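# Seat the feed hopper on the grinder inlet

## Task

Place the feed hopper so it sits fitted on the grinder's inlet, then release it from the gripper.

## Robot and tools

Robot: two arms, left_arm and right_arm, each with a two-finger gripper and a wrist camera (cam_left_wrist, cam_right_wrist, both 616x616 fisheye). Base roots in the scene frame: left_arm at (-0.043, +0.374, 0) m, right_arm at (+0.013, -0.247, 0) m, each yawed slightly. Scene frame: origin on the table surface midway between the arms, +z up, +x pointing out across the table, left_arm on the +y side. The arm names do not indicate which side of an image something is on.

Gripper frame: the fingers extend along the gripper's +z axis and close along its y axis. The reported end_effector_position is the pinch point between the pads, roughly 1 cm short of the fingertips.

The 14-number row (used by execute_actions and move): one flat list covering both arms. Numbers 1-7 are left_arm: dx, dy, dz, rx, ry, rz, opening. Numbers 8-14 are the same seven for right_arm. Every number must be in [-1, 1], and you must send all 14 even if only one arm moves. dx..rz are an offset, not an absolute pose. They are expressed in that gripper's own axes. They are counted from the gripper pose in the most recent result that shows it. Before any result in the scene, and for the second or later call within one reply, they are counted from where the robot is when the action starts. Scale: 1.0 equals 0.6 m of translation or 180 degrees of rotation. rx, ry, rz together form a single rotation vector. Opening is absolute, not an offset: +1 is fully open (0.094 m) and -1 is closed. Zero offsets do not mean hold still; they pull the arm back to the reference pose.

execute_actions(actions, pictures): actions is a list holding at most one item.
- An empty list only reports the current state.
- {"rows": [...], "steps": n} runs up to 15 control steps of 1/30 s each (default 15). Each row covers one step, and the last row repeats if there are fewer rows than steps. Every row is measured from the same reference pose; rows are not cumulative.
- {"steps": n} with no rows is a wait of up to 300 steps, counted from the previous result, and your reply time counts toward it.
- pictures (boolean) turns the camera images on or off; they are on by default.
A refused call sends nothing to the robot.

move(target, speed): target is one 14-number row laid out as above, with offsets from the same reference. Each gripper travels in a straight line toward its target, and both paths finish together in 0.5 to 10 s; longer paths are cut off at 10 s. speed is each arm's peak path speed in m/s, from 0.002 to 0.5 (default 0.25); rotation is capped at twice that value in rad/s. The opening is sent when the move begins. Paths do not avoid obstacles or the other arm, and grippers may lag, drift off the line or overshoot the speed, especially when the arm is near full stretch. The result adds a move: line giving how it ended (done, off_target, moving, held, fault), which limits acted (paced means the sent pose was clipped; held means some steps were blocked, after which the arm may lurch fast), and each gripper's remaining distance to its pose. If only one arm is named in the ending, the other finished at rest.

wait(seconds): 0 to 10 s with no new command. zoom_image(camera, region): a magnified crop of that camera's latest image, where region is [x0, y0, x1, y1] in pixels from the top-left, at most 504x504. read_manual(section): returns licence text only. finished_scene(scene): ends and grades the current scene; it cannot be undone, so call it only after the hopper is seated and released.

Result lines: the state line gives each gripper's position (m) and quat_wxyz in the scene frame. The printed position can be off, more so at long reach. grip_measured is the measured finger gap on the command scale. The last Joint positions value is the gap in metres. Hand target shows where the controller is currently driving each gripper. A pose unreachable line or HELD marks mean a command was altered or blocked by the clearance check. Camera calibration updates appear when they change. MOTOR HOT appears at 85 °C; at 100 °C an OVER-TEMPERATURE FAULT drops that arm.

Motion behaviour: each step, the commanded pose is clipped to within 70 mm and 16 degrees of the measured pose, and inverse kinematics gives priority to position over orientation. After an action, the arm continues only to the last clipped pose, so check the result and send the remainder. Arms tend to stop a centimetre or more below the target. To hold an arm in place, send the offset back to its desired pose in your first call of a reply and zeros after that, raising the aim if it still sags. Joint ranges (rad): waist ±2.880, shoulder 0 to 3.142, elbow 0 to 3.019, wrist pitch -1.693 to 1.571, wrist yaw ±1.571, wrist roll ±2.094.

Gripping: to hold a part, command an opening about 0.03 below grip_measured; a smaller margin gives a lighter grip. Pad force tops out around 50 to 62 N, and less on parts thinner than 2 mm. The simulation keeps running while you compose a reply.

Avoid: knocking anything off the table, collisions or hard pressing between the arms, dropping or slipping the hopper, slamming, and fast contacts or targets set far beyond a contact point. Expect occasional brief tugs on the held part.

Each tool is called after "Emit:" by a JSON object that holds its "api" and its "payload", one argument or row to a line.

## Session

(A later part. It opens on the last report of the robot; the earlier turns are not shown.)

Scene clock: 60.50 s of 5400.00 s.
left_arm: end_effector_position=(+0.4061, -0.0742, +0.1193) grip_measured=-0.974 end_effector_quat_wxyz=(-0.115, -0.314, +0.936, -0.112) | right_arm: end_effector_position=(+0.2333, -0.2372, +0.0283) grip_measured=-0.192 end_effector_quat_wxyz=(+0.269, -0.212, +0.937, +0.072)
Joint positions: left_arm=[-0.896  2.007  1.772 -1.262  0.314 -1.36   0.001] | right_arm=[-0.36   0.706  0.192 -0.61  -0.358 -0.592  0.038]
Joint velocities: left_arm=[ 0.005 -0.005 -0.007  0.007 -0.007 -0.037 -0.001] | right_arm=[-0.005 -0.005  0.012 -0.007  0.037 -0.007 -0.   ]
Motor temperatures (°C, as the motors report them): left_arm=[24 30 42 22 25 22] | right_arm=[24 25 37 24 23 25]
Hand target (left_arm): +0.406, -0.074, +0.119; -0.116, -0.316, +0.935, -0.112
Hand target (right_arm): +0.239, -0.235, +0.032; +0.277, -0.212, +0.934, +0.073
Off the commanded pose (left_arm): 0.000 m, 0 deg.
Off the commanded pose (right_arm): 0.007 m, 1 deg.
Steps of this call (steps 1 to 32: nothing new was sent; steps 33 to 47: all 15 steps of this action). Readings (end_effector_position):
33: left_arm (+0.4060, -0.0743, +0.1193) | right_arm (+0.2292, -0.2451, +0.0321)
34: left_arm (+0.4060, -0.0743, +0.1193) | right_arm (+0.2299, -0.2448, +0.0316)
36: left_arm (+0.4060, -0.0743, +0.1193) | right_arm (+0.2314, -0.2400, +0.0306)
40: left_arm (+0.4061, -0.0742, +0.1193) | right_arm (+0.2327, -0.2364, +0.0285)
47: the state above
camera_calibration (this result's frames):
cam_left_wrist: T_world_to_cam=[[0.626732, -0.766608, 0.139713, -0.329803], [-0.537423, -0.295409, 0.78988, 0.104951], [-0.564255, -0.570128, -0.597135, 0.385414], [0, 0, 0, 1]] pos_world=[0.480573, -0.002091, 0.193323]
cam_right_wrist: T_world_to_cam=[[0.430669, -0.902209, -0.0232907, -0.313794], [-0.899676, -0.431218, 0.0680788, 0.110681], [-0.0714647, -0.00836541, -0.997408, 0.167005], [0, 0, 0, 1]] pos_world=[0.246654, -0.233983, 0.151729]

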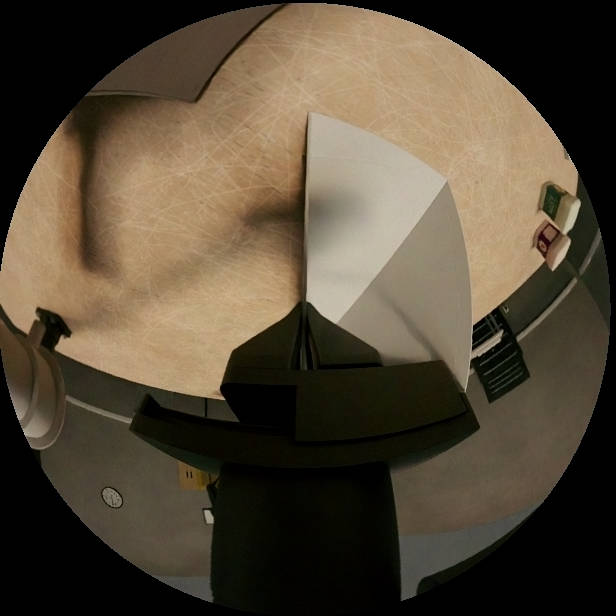

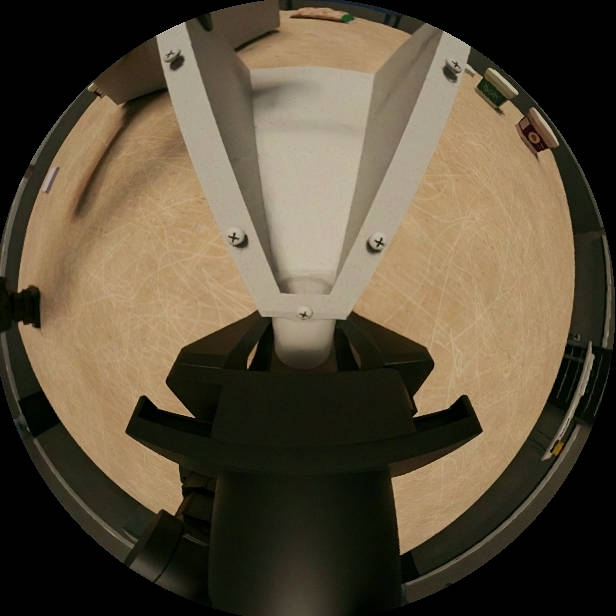

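Emit:
{"api": "move", "payload": {
  "target": [0.102,-0.008,-0.318,0.027,-0.152,0.03,-1,-0.161,0.04,-0.059,0,-0.158,0,-0.23],
  "speed": 0.1
}}

Scene clock: 66.17 s of 5400.00 s.
left_arm: end_effector_position=(+0.3839, -0.0554, +0.2549) grip_measured=-0.974 end_effector_quat_wxyz=(+0.096, -0.297, +0.949, -0.039) | right_arm: end_effector_position=(+0.2548, -0.1862, +0.0815) grip_measured=-0.192 end_effector_quat_wxyz=(+0.442, -0.183, +0.865, +0.149)
Joint positions: left_arm=[-1.023  1.835  1.881 -1.464 -0.14  -1.425  0.001] | right_arm=[-0.221  0.395  0.096 -0.402 -0.504 -0.269  0.038]
Joint velocities: left_arm=[-0.005  0.005 -0.017 -0.017 -0.037  0.037 -0.   ] | right_arm=[ 0.005  0.024 -0.032  0.027 -0.095 -0.007 -0.   ]
Motor temperatures (°C, as the motors report them): left_arm=[24 31 42 22 26 22] | right_arm=[24 25 38 25 23 25]
Hand target (left_arm): +0.385, -0.055, +0.316; +0.129, -0.292, +0.945, -0.076
Hand target (right_arm): +0.273, -0.190, +0.111; +0.488, -0.192, +0.842, +0.125
Off the commanded pose (left_arm): 0.064 m, 6 deg.
Off the commanded pose (right_arm): 0.039 m, 7 deg.
move: off_target (left_arm, right_arm); limits=paced
camera_calibration (this result's frames):
cam_left_wrist: T_world_to_cam=[[0.568116, -0.810678, 0.141583, -0.300832], [-0.767139, -0.459414, 0.447702, 0.157766], [-0.297897, -0.362961, -0.882903, 0.446648], [0, 0, 0, 1]] pos_world=[0.424991, -0.00928253, 0.366307]
cam_right_wrist: T_world_to_cam=[[0.445118, -0.889706, -0.101453, -0.270805], [-0.859744, -0.392924, -0.326269, 0.177426], [0.25042, 0.232452, -0.939817, 0.180115], [0, 0, 0, 1]] pos_world=[0.227977, -0.213089, 0.19969]

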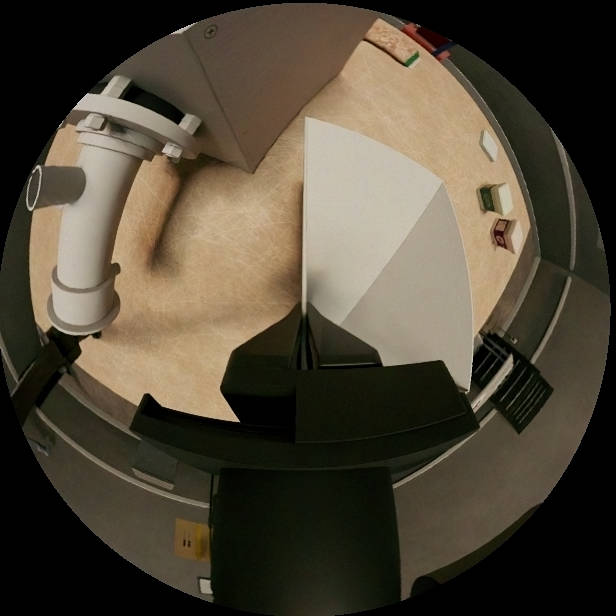

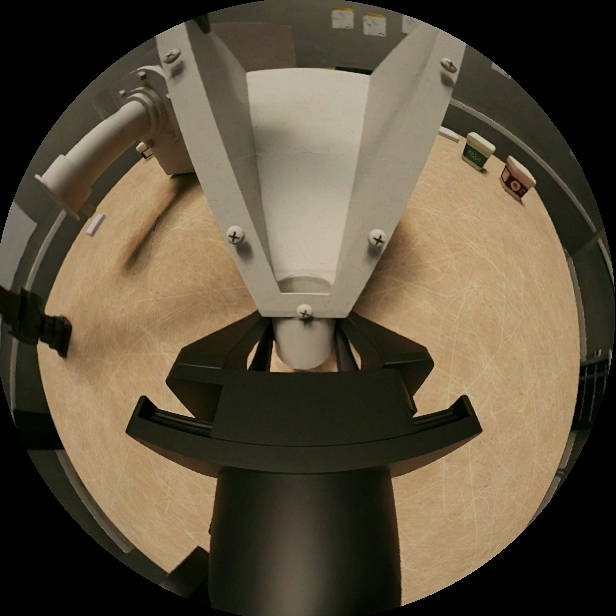

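Emit:
{"api": "move", "payload": {
  "target": [-0.018,-0.085,-0.404,0.036,-0.205,0.021,-1,-0.317,-0.04,0.014,-0.014,-0.208,-0.05,-0.23],
  "speed": 0.1
}}

Scene clock: 72.20 s of 5400.00 s.
left_arm: end_effector_position=(+0.3683, -0.0960, +0.4262) grip_measured=-0.975 end_effector_quat_wxyz=(+0.397, -0.249, +0.883, -0.008) | right_arm: end_effector_position=(+0.3530, -0.1732, +0.1874) grip_measured=-0.192 end_effector_quat_wxyz=(+0.658, -0.173, +0.704, +0.203)
Joint positions: left_arm=[-1.242  1.895  2.291 -1.691 -0.78  -1.482  0.001] | right_arm=[-0.202  0.945  0.137  0.744 -0.611  0.022  0.038]
Joint velocities: left_arm=[ 0.005  0.005 -0.017 -0.017  0.037  0.007  0.   ] | right_arm=[-0.005 -0.005 -0.012  0.012 -0.037 -0.022  0.001]
Motor temperatures (°C, as the motors report them): left_arm=[24 32 45 22 28 22] | right_arm=[24 25 40 25 23 25]
Hand target (left_arm): +0.366, -0.080, +0.494; +0.433, -0.238, +0.868, -0.038
Hand target (right_arm): +0.368, -0.167, +0.231; +0.699, -0.207, +0.659, +0.185
Off the commanded pose (left_arm): 0.075 m, 3 deg; position clipped at the last step of the last action.
Off the commanded pose (right_arm): 0.048 m, 8 deg.
joint sent to its limit (left arm) — the command would take joint 4 (wrist pitch) past its lower limit, so that joint was sent only as far as its limit.
move: off_target (left_arm, right_arm); limits=paced
camera_calibration (this result's frames):
cam_left_wrist: T_world_to_cam=[[0.43638, -0.870477, 0.227691, -0.343023], [-0.864866, -0.475595, -0.160676, 0.344161], [0.248153, -0.126807, -0.960385, 0.433087], [0, 0, 0, 1]] pos_world=[0.339869, -0.079994, 0.549332]
cam_right_wrist: T_world_to_cam=[[0.509449, -0.858112, -0.0640767, -0.316442], [-0.56922, -0.28022, -0.772959, 0.302197], [0.64533, 0.430257, -0.631212, 0.089067], [0, 0, 0, 1]] pos_world=[0.27575, -0.225183, 0.269529]

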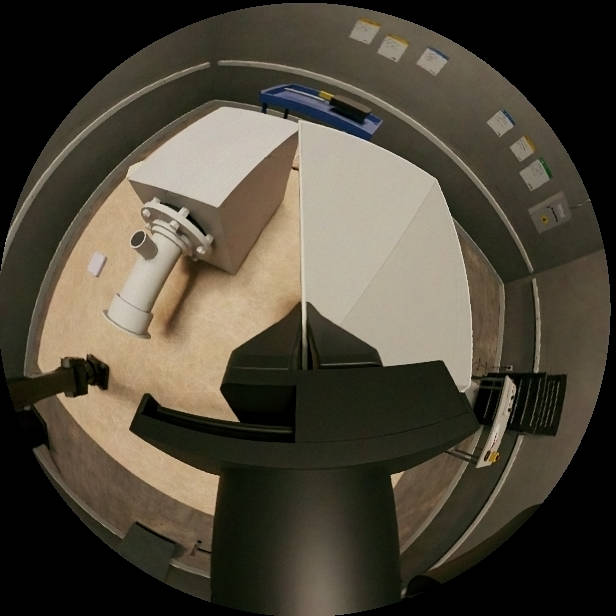

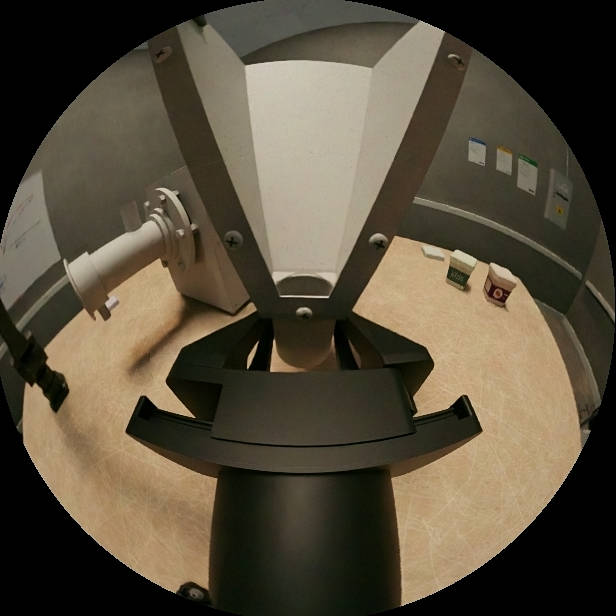

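Emit:
{"api": "move", "payload": {
  "target": [-0.464,0.165,-0.17,0.039,0.0,0.038,-1,-0.373,0.26,0.165,0.055,-0.005,-0.03,-0.23],
  "speed": 0.1
}}

Scene clock: 80.63 s of 5400.00 s.
left_arm: end_effector_position=(+0.4133, +0.0668, +0.5993) grip_measured=-0.975 end_effector_quat_wxyz=(+0.403, -0.154, +0.900, -0.062) | right_arm: end_effector_position=(+0.3811, -0.0142, +0.3636) grip_measured=-0.192 end_effector_quat_wxyz=(+0.662, -0.103, +0.733, +0.118)
Joint positions: left_arm=[-0.951  1.706  2.511 -1.702 -0.546 -0.9    0.001] | right_arm=[0.591 0.853 0.662 0.086 0.403 0.078 0.038]
Joint velocities: left_arm=[-0.005 -0.005  0.002 -0.007  0.037  0.022  0.002] | right_arm=[-0.015 -0.005  0.002 -0.007 -0.022 -0.051  0.001]
Motor temperatures (°C, as the motors report them): left_arm=[24 32 47 22 31 23] | right_arm=[24 25 44 25 23 26]
Hand target (left_arm): +0.402, +0.103, +0.657; +0.453, -0.158, +0.874, -0.077
Hand target (right_arm): +0.375, +0.003, +0.411; +0.687, -0.144, +0.704, +0.112
Off the commanded pose (left_arm): 0.076 m, 4 deg; position clipped at the last step of the last action.
Off the commanded pose (right_arm): 0.055 m, 7 deg.
joint sent to its limit (left arm) — the command would take joint 4 (wrist pitch) past its lower limit, so that joint was sent only as far as its limit.
After step 90, 1.57 s passed at rest.
move: off_target (left_arm, right_arm); limits=paced
camera_calibration (this result's frames):
cam_left_wrist: T_world_to_cam=[[0.231163, -0.939403, 0.253152, -0.186234], [-0.943672, -0.279808, -0.176611, 0.517347], [0.236743, -0.198067, -0.951169, 0.612806], [0, 0, 0, 1]] pos_world=[0.386178, 0.0911854, 0.721397]
cam_right_wrist: T_world_to_cam=[[0.306239, -0.950987, -0.0429164, -0.114571], [-0.643895, -0.173722, -0.74513, 0.51885], [0.701154, 0.255822, -0.665536, 0.102489], [0, 0, 0, 1]] pos_world=[0.297311, -0.0450391, 0.449905]

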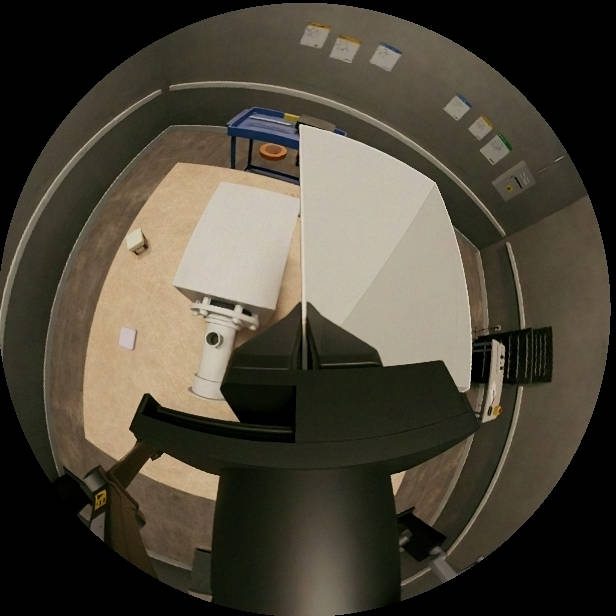

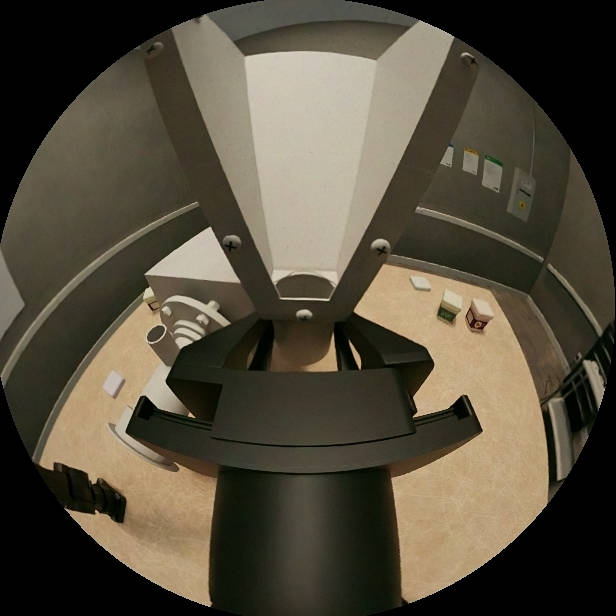

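Emit:
{"api": "move", "payload": {
  "target": [-0.189,0.313,-0.087,0,-0.02,0,-1,-0.095,0.338,0.065,0,-0.025,-0.025,-0.23],
  "speed": 0.08
}}

Emit:
{"api": "zoom_image", "payload": {
  "camera": "cam_right_wrist",
  "region": [240,250,370,390]
}}

Scene clock: 85.87 s of 5400.00 s.
left_arm: end_effector_position=(+0.4167, +0.2633, +0.6113) grip_measured=-0.975 end_effector_quat_wxyz=(+0.362, -0.165, +0.916, -0.054) | right_arm: end_effector_position=(+0.3661, +0.1780, +0.3819) grip_measured=-0.192 end_effector_quat_wxyz=(+0.666, -0.102, +0.730, +0.117)
Joint positions: left_arm=[-0.517  1.47   2.289 -1.672 -0.236 -0.588  0.001] | right_arm=[0.97  1.278 0.995 0.162 0.784 0.121 0.038]
Joint velocities: left_arm=[ 0.005 -0.005 -0.002 -0.007  0.007 -0.022  0.   ] | right_arm=[ 0.005 -0.005  0.002  0.017 -0.095 -0.007 -0.   ]
Motor temperatures (°C, as the motors report them): left_arm=[24 32 46 22 31 23] | right_arm=[24 25 46 25 24 26]
Hand target (left_arm): +0.398, +0.284, +0.662; +0.427, -0.161, +0.888, -0.060
Hand target (right_arm): +0.364, +0.187, +0.423; +0.691, -0.125, +0.705, +0.097
Off the commanded pose (left_arm): 0.063 m, 9 deg.
Off the commanded pose (right_arm): 0.044 m, 6 deg.
move: off_target (left_arm, right_arm)
camera_calibration (this result's frames):
cam_left_wrist: T_world_to_cam=[[0.267638, -0.934604, 0.234277, -0.0104177], [-0.951395, -0.294792, -0.0891408, 0.531371], [0.152374, -0.199033, -0.968074, 0.708058], [0, 0, 0, 1]] pos_world=[0.400442, 0.287834, 0.73526]
cam_right_wrist: T_world_to_cam=[[0.303445, -0.952, -0.0402242, 0.0737169], [-0.636653, -0.17116, -0.751916, 0.555595], [0.708939, 0.253774, -0.658031, 0.0706721], [0, 0, 0, 1]] pos_world=[0.28125, 0.147339, 0.46723]

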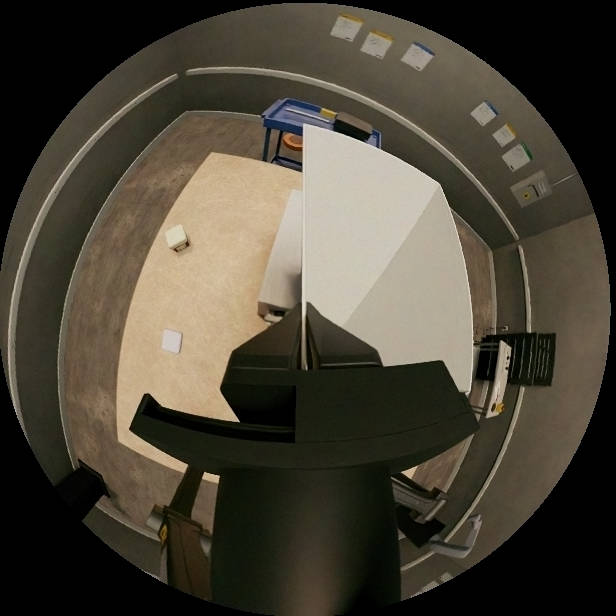

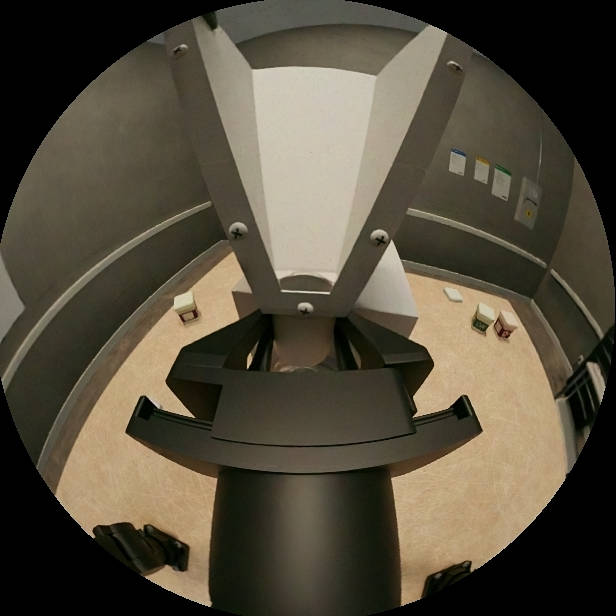

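Region (240, 250, 370, 390) of cam_right_wrist's 616x616 image, scaled by 3.600, with more detail than that image has; it fills the left 468 columns of this view, and the rest is white.

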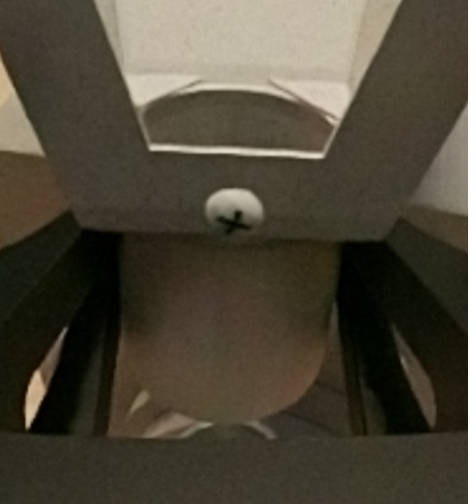

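Emit:
{"api": "execute_actions", "payload": {
  "actions": [
    {"rows":[[-0.042,0.022,-0.081,0,-0.045,0,-1,-0.064,0.018,-0.004,0,-0.025,-0.02,-0.23],[-0.039,0.023,-0.078,0,-0.045,0,-1,-0.059,0.018,-0.003,0,-0.025,-0.02,-0.23],[-0.036,0.024,-0.074,0,-0.045,0,-1,-0.054,0.018,-0.003,0,-0.025,-0.02,-0.23],[-0.033,0.025,-0.071,0,-0.045,0,-1,-0.049,0.017,-0.002,0,-0.025,-0.02,-0.23],[-0.03,0.026,-0.067,0,-0.045,0,-1,-0.044,0.017,-0.002,0,-0.025,-0.02,-0.23],[-0.027,0.027,-0.064,0,-0.045,0,-1,-0.039,0.017,-0.002,0,-0.025,-0.02,-0.23],[-0.024,0.028,-0.06,0,-0.045,0,-1,-0.034,0.017,-0.001,0,-0.025,-0.02,-0.23],[-0.021,0.029,-0.057,0,-0.045,0,-1,-0.029,0.016,-0.001,0,-0.025,-0.02,-0.23],[-0.017,0.031,-0.053,0,-0.045,0,-1,-0.024,0.016,0,0,-0.025,-0.02,-0.23],[-0.014,0.032,-0.049,0,-0.045,0,-1,-0.02,0.016,0,0,-0.025,-0.02,-0.23]],"steps":15}
  ]
}}

Emit:
{"api": "zoom_image", "payload": {
  "camera": "cam_right_wrist",
  "region": [240,250,370,390]
}}

Scene clock: 88.83 s of 5400.00 s.
left_arm: end_effector_position=(+0.4057, +0.2706, +0.5999) grip_measured=-0.975 end_effector_quat_wxyz=(+0.378, -0.169, +0.909, -0.040) | right_arm: end_effector_position=(+0.3645, +0.1895, +0.3700) grip_measured=-0.192 end_effector_quat_wxyz=(+0.672, -0.101, +0.723, +0.127)
Joint positions: left_arm=[-0.526  1.385  2.14  -1.588 -0.283 -0.589  0.001] | right_arm=[0.983 1.314 0.978 0.243 0.785 0.113 0.038]
Joint velocities: left_arm=[-0.005 -0.015 -0.056  0.042 -0.007  0.051 -0.   ] | right_arm=[-0.015  0.005 -0.027  0.027 -0.022  0.022 -0.001]
Motor temperatures (°C, as the motors report them): left_arm=[24 32 46 22 31 23] | right_arm=[24 25 46 25 24 26]
Hand target (left_arm): +0.395, +0.284, +0.632; +0.424, -0.169, +0.889, -0.041
Hand target (right_arm): +0.364, +0.187, +0.394; +0.694, -0.119, +0.703, +0.100
Off the commanded pose (left_arm): 0.037 m, 6 deg.
Off the commanded pose (right_arm): 0.024 m, 5 deg.
Steps of this call (steps 1 to 74: nothing new was sent; steps 75 to 89: all 15 steps of this action). Readings (end_effector_position):
75: left_arm (+0.4168, +0.2646, +0.6116) | right_arm (+0.3662, +0.1778, +0.3826)
76: left_arm (+0.4163, +0.2644, +0.6113) | right_arm (+0.3664, +0.1786, +0.3824)
78: left_arm (+0.4143, +0.2647, +0.6111) | right_arm (+0.3665, +0.1810, +0.3818)
82: left_arm (+0.4097, +0.2684, +0.6080) | right_arm (+0.3660, +0.1869, +0.3782)
89: the state above
camera_calibration (this result's frames):
cam_left_wrist: T_world_to_cam=[[0.282073, -0.934305, 0.217967, 0.00591699], [-0.941237, -0.313488, -0.125688, 0.54491], [0.185761, -0.169705, -0.967829, 0.678509], [0, 0, 0, 1]] pos_world=[0.38518, 0.291498, 0.72388]
cam_right_wrist: T_world_to_cam=[[0.315976, -0.947296, -0.0528163, 0.0838966], [-0.622788, -0.165095, -0.764773, 0.546161], [0.715747, 0.274544, -0.642131, 0.048736], [0, 0, 0, 1]] pos_world=[0.278751, 0.156263, 0.453416]

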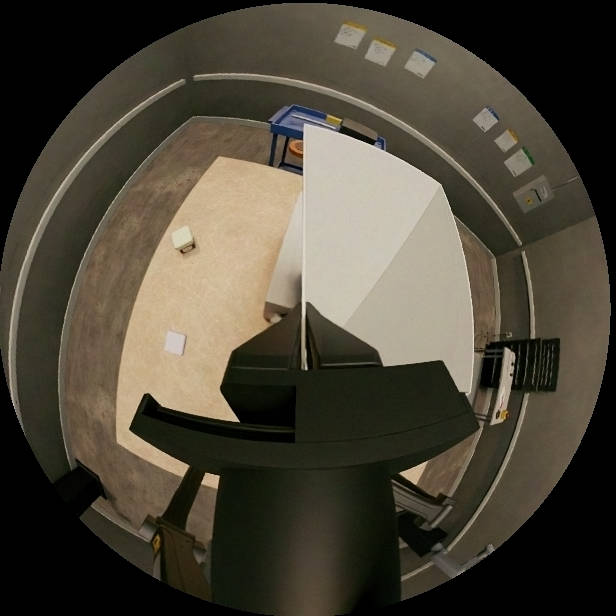

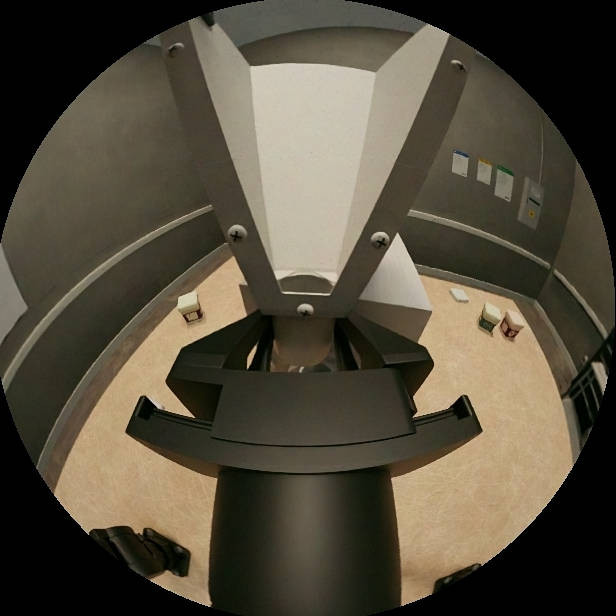

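Region (240, 250, 370, 390) of cam_right_wrist's 616x616 image, scaled by 3.600, with more detail than that image has; it fills the left 468 columns of this view, and the rest is white.

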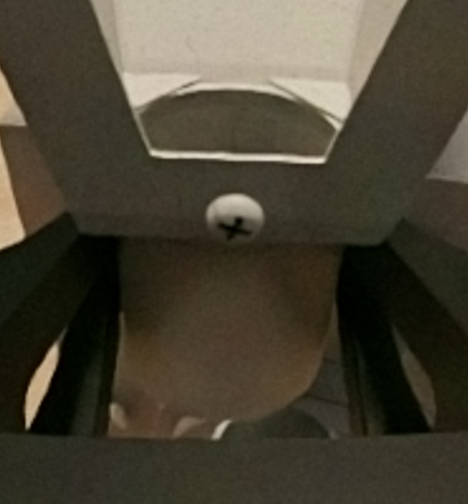

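Emit:
{"api": "execute_actions", "payload": {
  "actions": []
}}

Scene clock: 90.77 s of 5400.00 s.
left_arm: end_effector_position=(+0.4061, +0.2705, +0.5989) grip_measured=-0.975 end_effector_quat_wxyz=(+0.377, -0.169, +0.910, -0.040) | right_arm: end_effector_position=(+0.3644, +0.1893, +0.3691) grip_measured=-0.192 end_effector_quat_wxyz=(+0.672, -0.102, +0.723, +0.127)
Joint positions: left_arm=[-0.526  1.385  2.137 -1.587 -0.283 -0.589  0.001] | right_arm=[0.983 1.314 0.976 0.245 0.785 0.113 0.038]
Joint velocities: left_arm=[ 0.005 -0.005 -0.007  0.022 -0.007  0.007 -0.001] | right_arm=[-0.005 -0.024 -0.022  0.027 -0.037  0.007 -0.   ]
Motor temperatures (°C, as the motors report them): left_arm=[24 31 45 22 31 23] | right_arm=[24 25 46 25 24 27]
Hand target (left_arm): +0.395, +0.284, +0.632; +0.424, -0.169, +0.889, -0.041
Hand target (right_arm): +0.364, +0.187, +0.394; +0.694, -0.119, +0.703, +0.100
Off the commanded pose (left_arm): 0.039 m, 6 deg.
Off the commanded pose (right_arm): 0.025 m, 5 deg.
Steps of this call (steps 1 to 58: nothing new was sent). Readings (end_effector_position):
1: left_arm (+0.4059, +0.2706, +0.5995) | right_arm (+0.3644, +0.1894, +0.3696)
2: left_arm (+0.4060, +0.2705, +0.5990) | right_arm (+0.3644, +0.1894, +0.3691)
4: left_arm (+0.4060, +0.2705, +0.5988) | right_arm (+0.3644, +0.1893, +0.3689)
8: left_arm (+0.4061, +0.2705, +0.5989) | right_arm (+0.3644, +0.1893, +0.3691)
58: the state above
camera_calibration (this result's frames):
cam_left_wrist: T_world_to_cam=[[0.282387, -0.934413, 0.217096, 0.00631187], [-0.941418, -0.313426, -0.124485, 0.544459], [0.184364, -0.169225, -0.96818, 0.678101], [0, 0, 0, 1]] pos_world=[0.385763, 0.291297, 0.722931]
cam_right_wrist: T_world_to_cam=[[0.315967, -0.947314, -0.0525454, 0.0836502], [-0.622917, -0.165357, -0.764612, 0.545456], [0.715639, 0.274324, -0.642346, 0.0484104], [0, 0, 0, 1]] pos_world=[0.278699, 0.156158, 0.452554]

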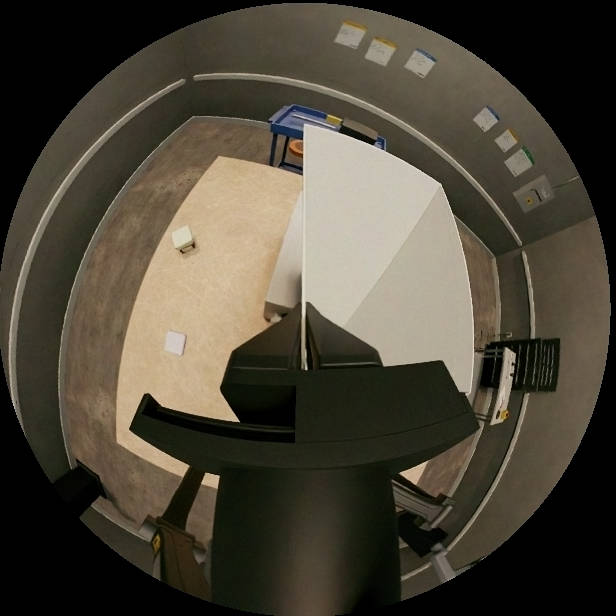

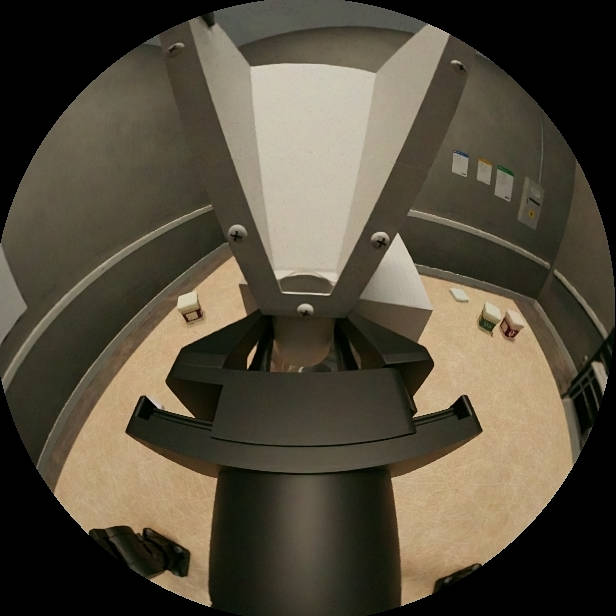

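Emit:
{"api": "execute_actions", "payload": {
  "actions": [
    {"rows":[[-0.0245,-0.008,-0.028,0,-0.035,0,-1,-0.027,-0.022,-0.004,0,-0.02,-0.02,-0.23]],"steps":15}
  ]
}}

Emit:
{"api": "zoom_image", "payload": {
  "camera": "cam_right_wrist",
  "region": [240,250,370,390]
}}

Scene clock: 92.43 s of 5400.00 s.
left_arm: end_effector_position=(+0.4062, +0.2625, +0.5869) grip_measured=-0.975 end_effector_quat_wxyz=(+0.376, -0.171, +0.910, -0.026) | right_arm: end_effector_position=(+0.3632, +0.1860, +0.3547) grip_measured=-0.192 end_effector_quat_wxyz=(+0.670, -0.101, +0.723, +0.138)
Joint positions: left_arm=[-0.559  1.38   2.096 -1.575 -0.328 -0.613  0.001] | right_arm=[0.977 1.314 0.935 0.289 0.763 0.127 0.038]
Joint velocities: left_arm=[-0.005 -0.005 -0.007 -0.012  0.037  0.022  0.001] | right_arm=[-0.005 -0.005 -0.002 -0.032 -0.066  0.051 -0.   ]
Motor temperatures (°C, as the motors report them): left_arm=[24 31 45 22 31 23] | right_arm=[24 26 45 25 24 27]
Hand target (left_arm): +0.403, +0.271, +0.621; +0.426, -0.173, +0.888, -0.030
Hand target (right_arm): +0.367, +0.175, +0.384; +0.695, -0.118, +0.701, +0.108
Off the commanded pose (left_arm): 0.036 m, 6 deg.
Off the commanded pose (right_arm): 0.032 m, 6 deg.
Steps of this call (steps 1 to 35: nothing new was sent; steps 36 to 50: all 15 steps of this action). Readings (end_effector_position):
36: left_arm (+0.4064, +0.2708, +0.5984) | right_arm (+0.3639, +0.1900, +0.3676)
37: left_arm (+0.4050, +0.2699, +0.5972) | right_arm (+0.3641, +0.1900, +0.3661)
39: left_arm (+0.4044, +0.2658, +0.5935) | right_arm (+0.3635, +0.1885, +0.3613)
43: left_arm (+0.4061, +0.2625, +0.5875) | right_arm (+0.3633, +0.1861, +0.3551)
50: the state above
camera_calibration (this result's frames):
cam_left_wrist: T_world_to_cam=[[0.297299, -0.935146, 0.192651, 0.00986977], [-0.938045, -0.323696, -0.12366, 0.541412], [0.178, -0.143952, -0.973444, 0.664143], [0, 0, 0, 1]] pos_world=[0.386717, 0.280087, 0.711556]
cam_right_wrist: T_world_to_cam=[[0.32983, -0.94143, -0.0701572, 0.0801807], [-0.624318, -0.161778, -0.764235, 0.532878], [0.708123, 0.295868, -0.641111, 0.0392345], [0, 0, 0, 1]] pos_world=[0.278457, 0.150084, 0.438023]

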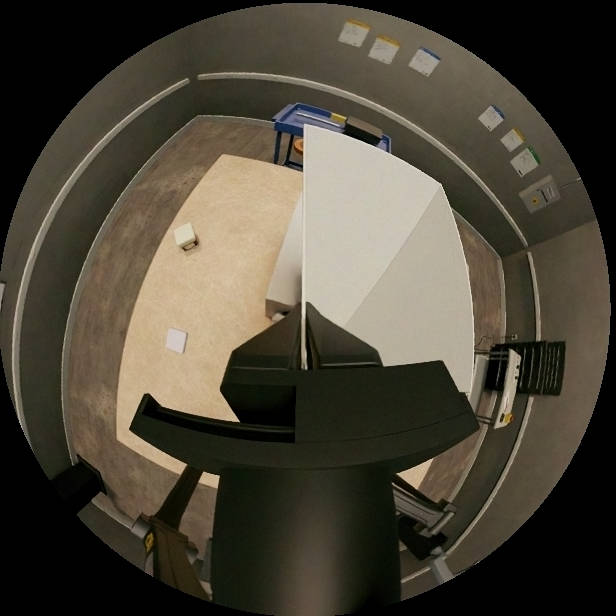

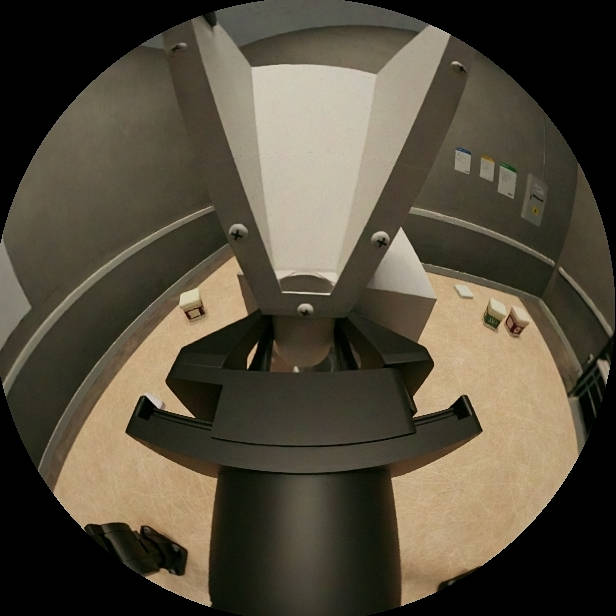

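Region (240, 250, 370, 390) of cam_right_wrist's 616x616 image, scaled by 3.600, with more detail than that image has; it fills the left 468 columns of this view, and the rest is white.

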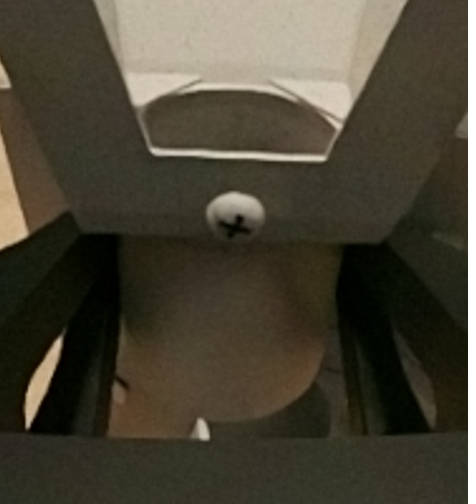

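Emit:
{"api": "execute_actions", "payload": {
  "actions": [
    {"rows":[[-0.046,-0.007,-0.041,0,-0.035,0,-1,-0.055,-0.037,-0.006,0,-0.02,-0.025,-0.23]],"steps":15}
  ]
}}

Emit:
{"api": "zoom_image", "payload": {
  "camera": "cam_right_wrist",
  "region": [240,250,370,390]
}}

Scene clock: 93.73 s of 5400.00 s.
left_arm: end_effector_position=(+0.4088, +0.2539, +0.5815) grip_measured=-0.973 end_effector_quat_wxyz=(+0.373, -0.177, +0.910, -0.020) | right_arm: end_effector_position=(+0.3659, +0.1757, +0.3504) grip_measured=-0.192 end_effector_quat_wxyz=(+0.666, -0.108, +0.724, +0.143)
Joint positions: left_arm=[-0.584  1.393  2.096 -1.58  -0.356 -0.643  0.001] | right_arm=[0.954 1.291 0.905 0.291 0.722 0.125 0.038]
Joint velocities: left_arm=[0.005 0.005 0.007 0.017 0.007 0.037 0.   ] | right_arm=[-0.015  0.005 -0.007 -0.022 -0.051  0.022 -0.001]
Motor temperatures (°C, as the motors report them): left_arm=[24 31 45 22 31 23] | right_arm=[24 26 45 25 24 27]
Hand target (left_arm): +0.405, +0.266, +0.622; +0.425, -0.175, +0.888, -0.016
Hand target (right_arm): +0.369, +0.163, +0.386; +0.694, -0.122, +0.700, +0.115
Off the commanded pose (left_arm): 0.044 m, 6 deg.
Off the commanded pose (right_arm): 0.039 m, 6 deg.
Steps of this call (steps 1 to 24: nothing new was sent; steps 25 to 39: all 15 steps of this action). Readings (end_effector_position):
25: left_arm (+0.4065, +0.2628, +0.5868) | right_arm (+0.3629, +0.1865, +0.3547)
26: left_arm (+0.4056, +0.2626, +0.5865) | right_arm (+0.3635, +0.1856, +0.3543)
28: left_arm (+0.4062, +0.2593, +0.5852) | right_arm (+0.3652, +0.1811, +0.3541)
32: left_arm (+0.4080, +0.2544, +0.5824) | right_arm (+0.3654, +0.1761, +0.3510)
39: the state above
camera_calibration (this result's frames):
cam_left_wrist: T_world_to_cam=[[0.312269, -0.931782, 0.185124, -0.000490981], [-0.933966, -0.33676, -0.119585, 0.539661], [0.17377, -0.135557, -0.975412, 0.657952], [0, 0, 0, 1]] pos_world=[0.389846, 0.270468, 0.7064]
cam_right_wrist: T_world_to_cam=[[0.34629, -0.935669, -0.0678699, 0.0614644], [-0.624923, -0.176115, -0.760562, 0.530995], [0.699682, 0.305789, -0.645708, 0.0405953], [0, 0, 0, 1]] pos_world=[0.282143, 0.138613, 0.434239]

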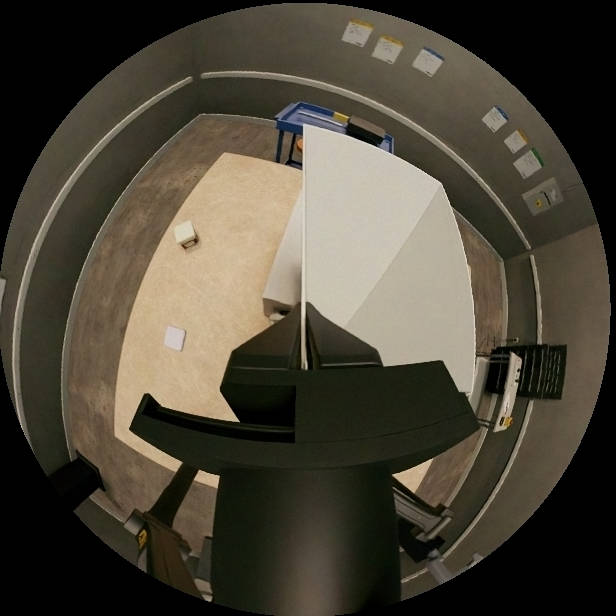

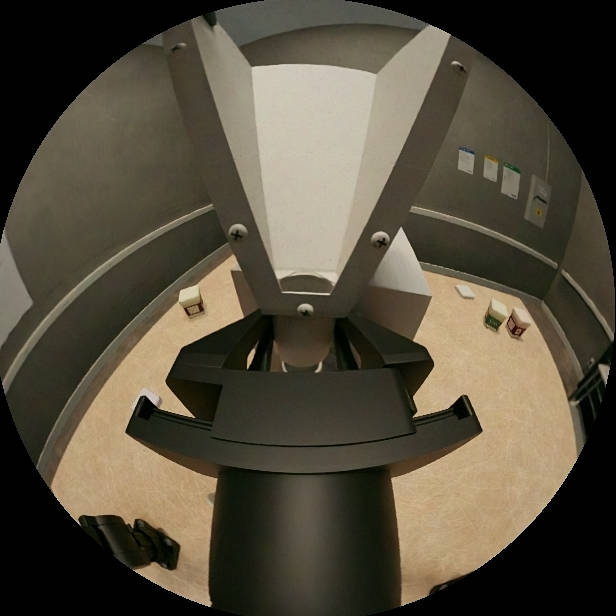

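Region (240, 250, 370, 390) of cam_right_wrist's 616x616 image, scaled by 3.600, with more detail than that image has; it fills the left 468 columns of this view, and the rest is white.

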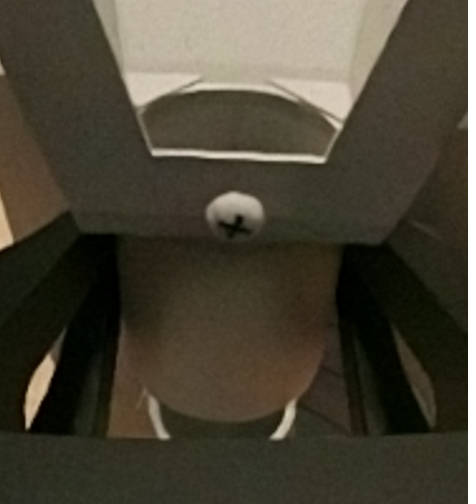

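Emit:
{"api": "execute_actions", "payload": {
  "actions": [
    {"rows":[[-0.05,0.01,-0.04,0,-0.035,0,-1,-0.05,-0.02,-0.004,0,-0.02,-0.025,-0.23],[-0.047,0.013,-0.037,0,-0.035,0,-1,-0.045,-0.02,-0.004,0,-0.02,-0.025,-0.23],[-0.044,0.016,-0.034,0,-0.035,0,-1,-0.04,-0.02,-0.004,0,-0.02,-0.025,-0.23],[-0.04,0.018,-0.03,0,-0.035,0,-1,-0.036,-0.02,-0.004,0,-0.02,-0.025,-0.23]],"steps":15}
  ]
}}

Emit:
{"api": "zoom_image", "payload": {
  "camera": "cam_right_wrist",
  "region": [240,250,370,390]
}}

Scene clock: 97.30 s of 5400.00 s.
left_arm: end_effector_position=(+0.4107, +0.2540, +0.5704) grip_measured=-0.973 end_effector_quat_wxyz=(+0.366, -0.184, +0.912, -0.016) | right_arm: end_effector_position=(+0.3654, +0.1736, +0.3396) grip_measured=-0.192 end_effector_quat_wxyz=(+0.662, -0.116, +0.725, +0.148)
Joint positions: left_arm=[-0.584  1.39   2.065 -1.572 -0.362 -0.659  0.001] | right_arm=[0.947 1.29  0.88  0.308 0.697 0.128 0.038]
Joint velocities: left_arm=[-0.024 -0.005 -0.007 -0.017  0.007 -0.022  0.001] | right_arm=[-0.005 -0.015 -0.002  0.017 -0.022 -0.022 -0.   ]
Motor temperatures (°C, as the motors report them): left_arm=[24 31 45 22 32 23] | right_arm=[24 26 44 25 24 27]
Hand target (left_arm): +0.406, +0.271, +0.608; +0.421, -0.181, +0.889, -0.009
Hand target (right_arm): +0.369, +0.163, +0.371; +0.691, -0.130, +0.701, +0.119
Off the commanded pose (left_arm): 0.042 m, 7 deg.
Off the commanded pose (right_arm): 0.034 m, 6 deg.
Steps of this call (steps 1 to 90: nothing new was sent; then 0.07 s passed at rest; steps 91 to 105: all 15 steps of this action). Readings (end_effector_position):
91: left_arm (+0.4088, +0.2542, +0.5816) | right_arm (+0.3657, +0.1764, +0.3496)
92: left_arm (+0.4089, +0.2546, +0.5817) | right_arm (+0.3659, +0.1764, +0.3495)
94: left_arm (+0.4095, +0.2545, +0.5801) | right_arm (+0.3669, +0.1755, +0.3485)
98: left_arm (+0.4103, +0.2542, +0.5730) | right_arm (+0.3659, +0.1741, +0.3420)
105: the state above
camera_calibration (this result's frames):
cam_left_wrist: T_world_to_cam=[[0.329357, -0.926967, 0.179603, -0.00399102], [-0.93049, -0.35095, -0.104986, 0.534022], [0.16035, -0.132541, -0.978121, 0.653074], [0, 0, 0, 1]] pos_world=[0.393497, 0.270274, 0.695567]
cam_right_wrist: T_world_to_cam=[[0.362596, -0.929523, -0.067164, 0.0517183], [-0.626901, -0.18995, -0.755588, 0.523589], [0.689579, 0.316078, -0.651594, 0.0384613], [0, 0, 0, 1]] pos_world=[0.282964, 0.135372, 0.424153]

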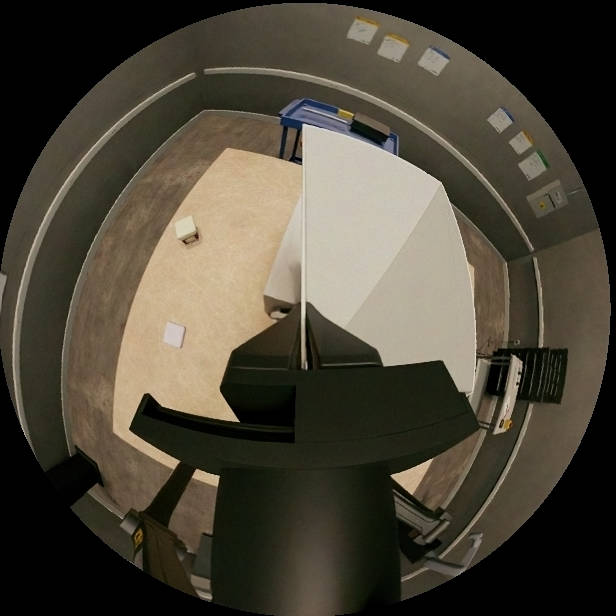

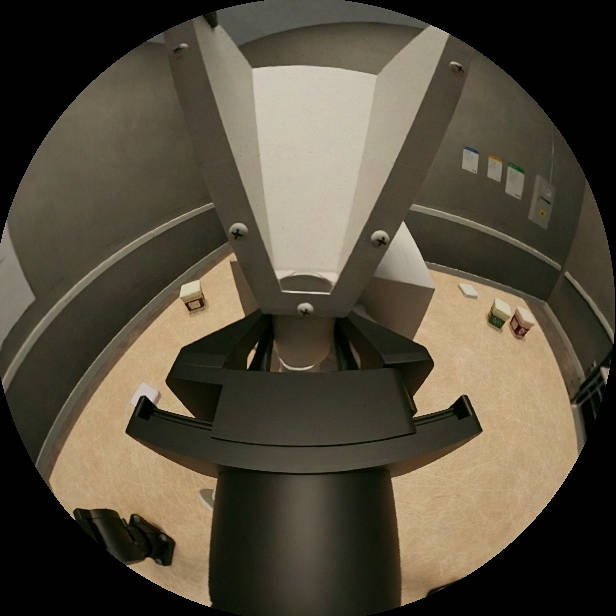

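Region (240, 250, 370, 390) of cam_right_wrist's 616x616 image, scaled by 3.600, with more detail than that image has; it fills the left 468 columns of this view, and the rest is white.

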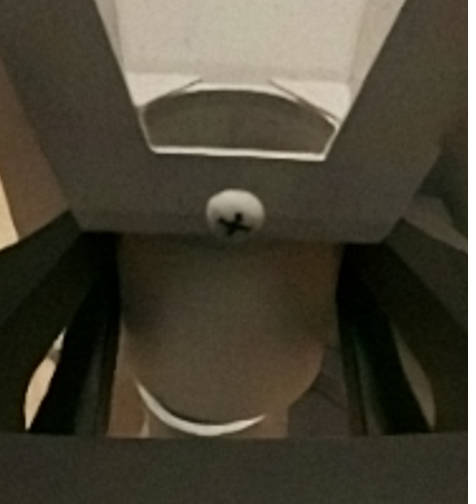

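Emit:
{"api": "execute_actions", "payload": {
  "actions": [
    {"rows":[[-0.044,0.026,-0.041,0.005,-0.035,0.005,-1,-0.045,-0.005,0,0.008,-0.02,-0.025,-0.23]],"steps":15}
  ]
}}

Emit:
{"api": "zoom_image", "payload": {
  "camera": "cam_right_wrist",
  "region": [240,250,370,390]
}}

Scene clock: 99.10 s of 5400.00 s.
left_arm: end_effector_position=(+0.4099, +0.2535, +0.5688) grip_measured=-0.973 end_effector_quat_wxyz=(+0.369, -0.184, +0.911, -0.020) | right_arm: end_effector_position=(+0.3662, +0.1731, +0.3382) grip_measured=-0.192 end_effector_quat_wxyz=(+0.663, -0.114, +0.726, +0.145)
Joint positions: left_arm=[-0.584  1.379  2.045 -1.556 -0.357 -0.659  0.001] | right_arm=[0.947 1.293 0.88  0.308 0.704 0.128 0.038]
Joint velocities: left_arm=[-0.005 -0.005 -0.002  0.012 -0.051  0.066 -0.001] | right_arm=[-0.015 -0.005  0.002  0.012 -0.007  0.007  0.001]
Motor temperatures (°C, as the motors report them): left_arm=[24 31 45 22 33 23] | right_arm=[24 26 44 25 24 27]
Hand target (left_arm): +0.404, +0.275, +0.602; +0.415, -0.177, +0.892, -0.008
Hand target (right_arm): +0.368, +0.170, +0.366; +0.689, -0.129, +0.704, +0.117
Off the commanded pose (left_arm): 0.041 m, 6 deg.
Off the commanded pose (right_arm): 0.028 m, 6 deg.
Steps of this call (steps 1 to 39: nothing new was sent; steps 40 to 54: all 15 steps of this action). Readings (end_effector_position):
40: left_arm (+0.4106, +0.2536, +0.5699) | right_arm (+0.3656, +0.1733, +0.3395)
41: left_arm (+0.4105, +0.2533, +0.5695) | right_arm (+0.3658, +0.1729, +0.3393)
43: left_arm (+0.4101, +0.2534, +0.5690) | right_arm (+0.3661, +0.1731, +0.3383)
47: left_arm (+0.4099, +0.2535, +0.5688) | right_arm (+0.3662, +0.1731, +0.3382)
54: the state above
camera_calibration (this result's frames):
cam_left_wrist: T_world_to_cam=[[0.325317, -0.926743, 0.187927, -0.00708053], [-0.930905, -0.348777, -0.108488, 0.534539], [0.166085, -0.13965, -0.976173, 0.649961], [0, 0, 0, 1]] pos_world=[0.391959, 0.27064, 0.693796]
cam_right_wrist: T_world_to_cam=[[0.356196, -0.932155, -0.0648895, 0.0528943], [-0.628672, -0.187694, -0.754681, 0.522835], [0.6913, 0.309609, -0.652876, 0.0381167], [0, 0, 0, 1]] pos_world=[0.283501, 0.135637, 0.422891]

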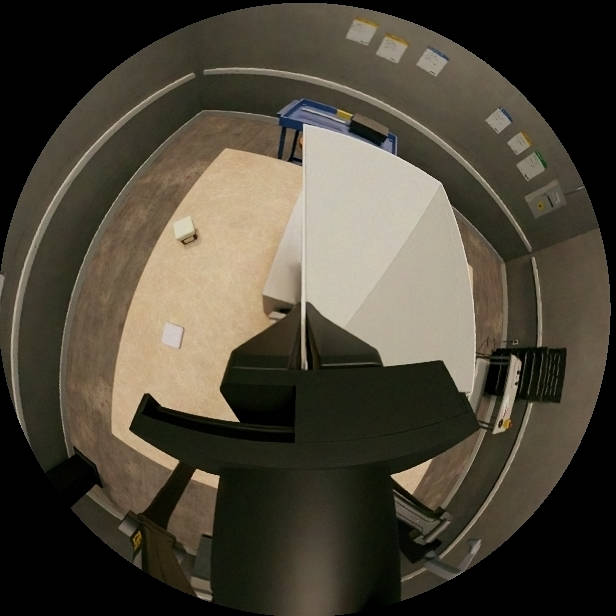

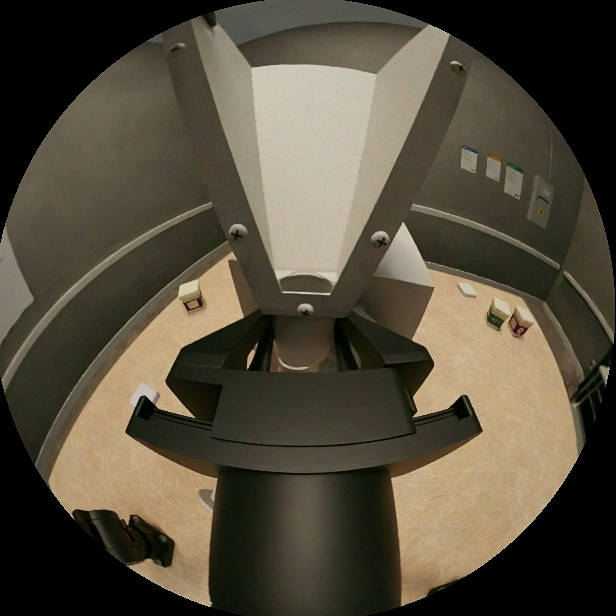

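Region (240, 250, 370, 390) of cam_right_wrist's 616x616 image, scaled by 3.600, with more detail than that image has; it fills the left 468 columns of this view, and the rest is white.

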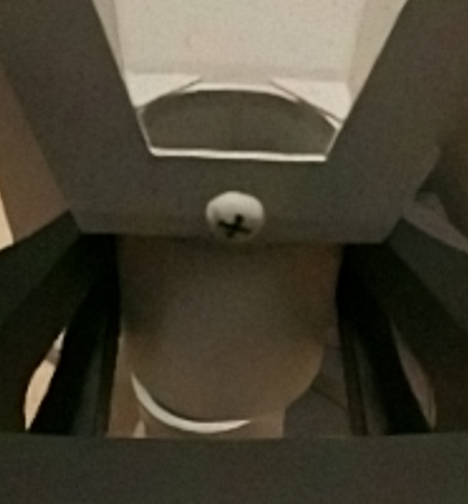

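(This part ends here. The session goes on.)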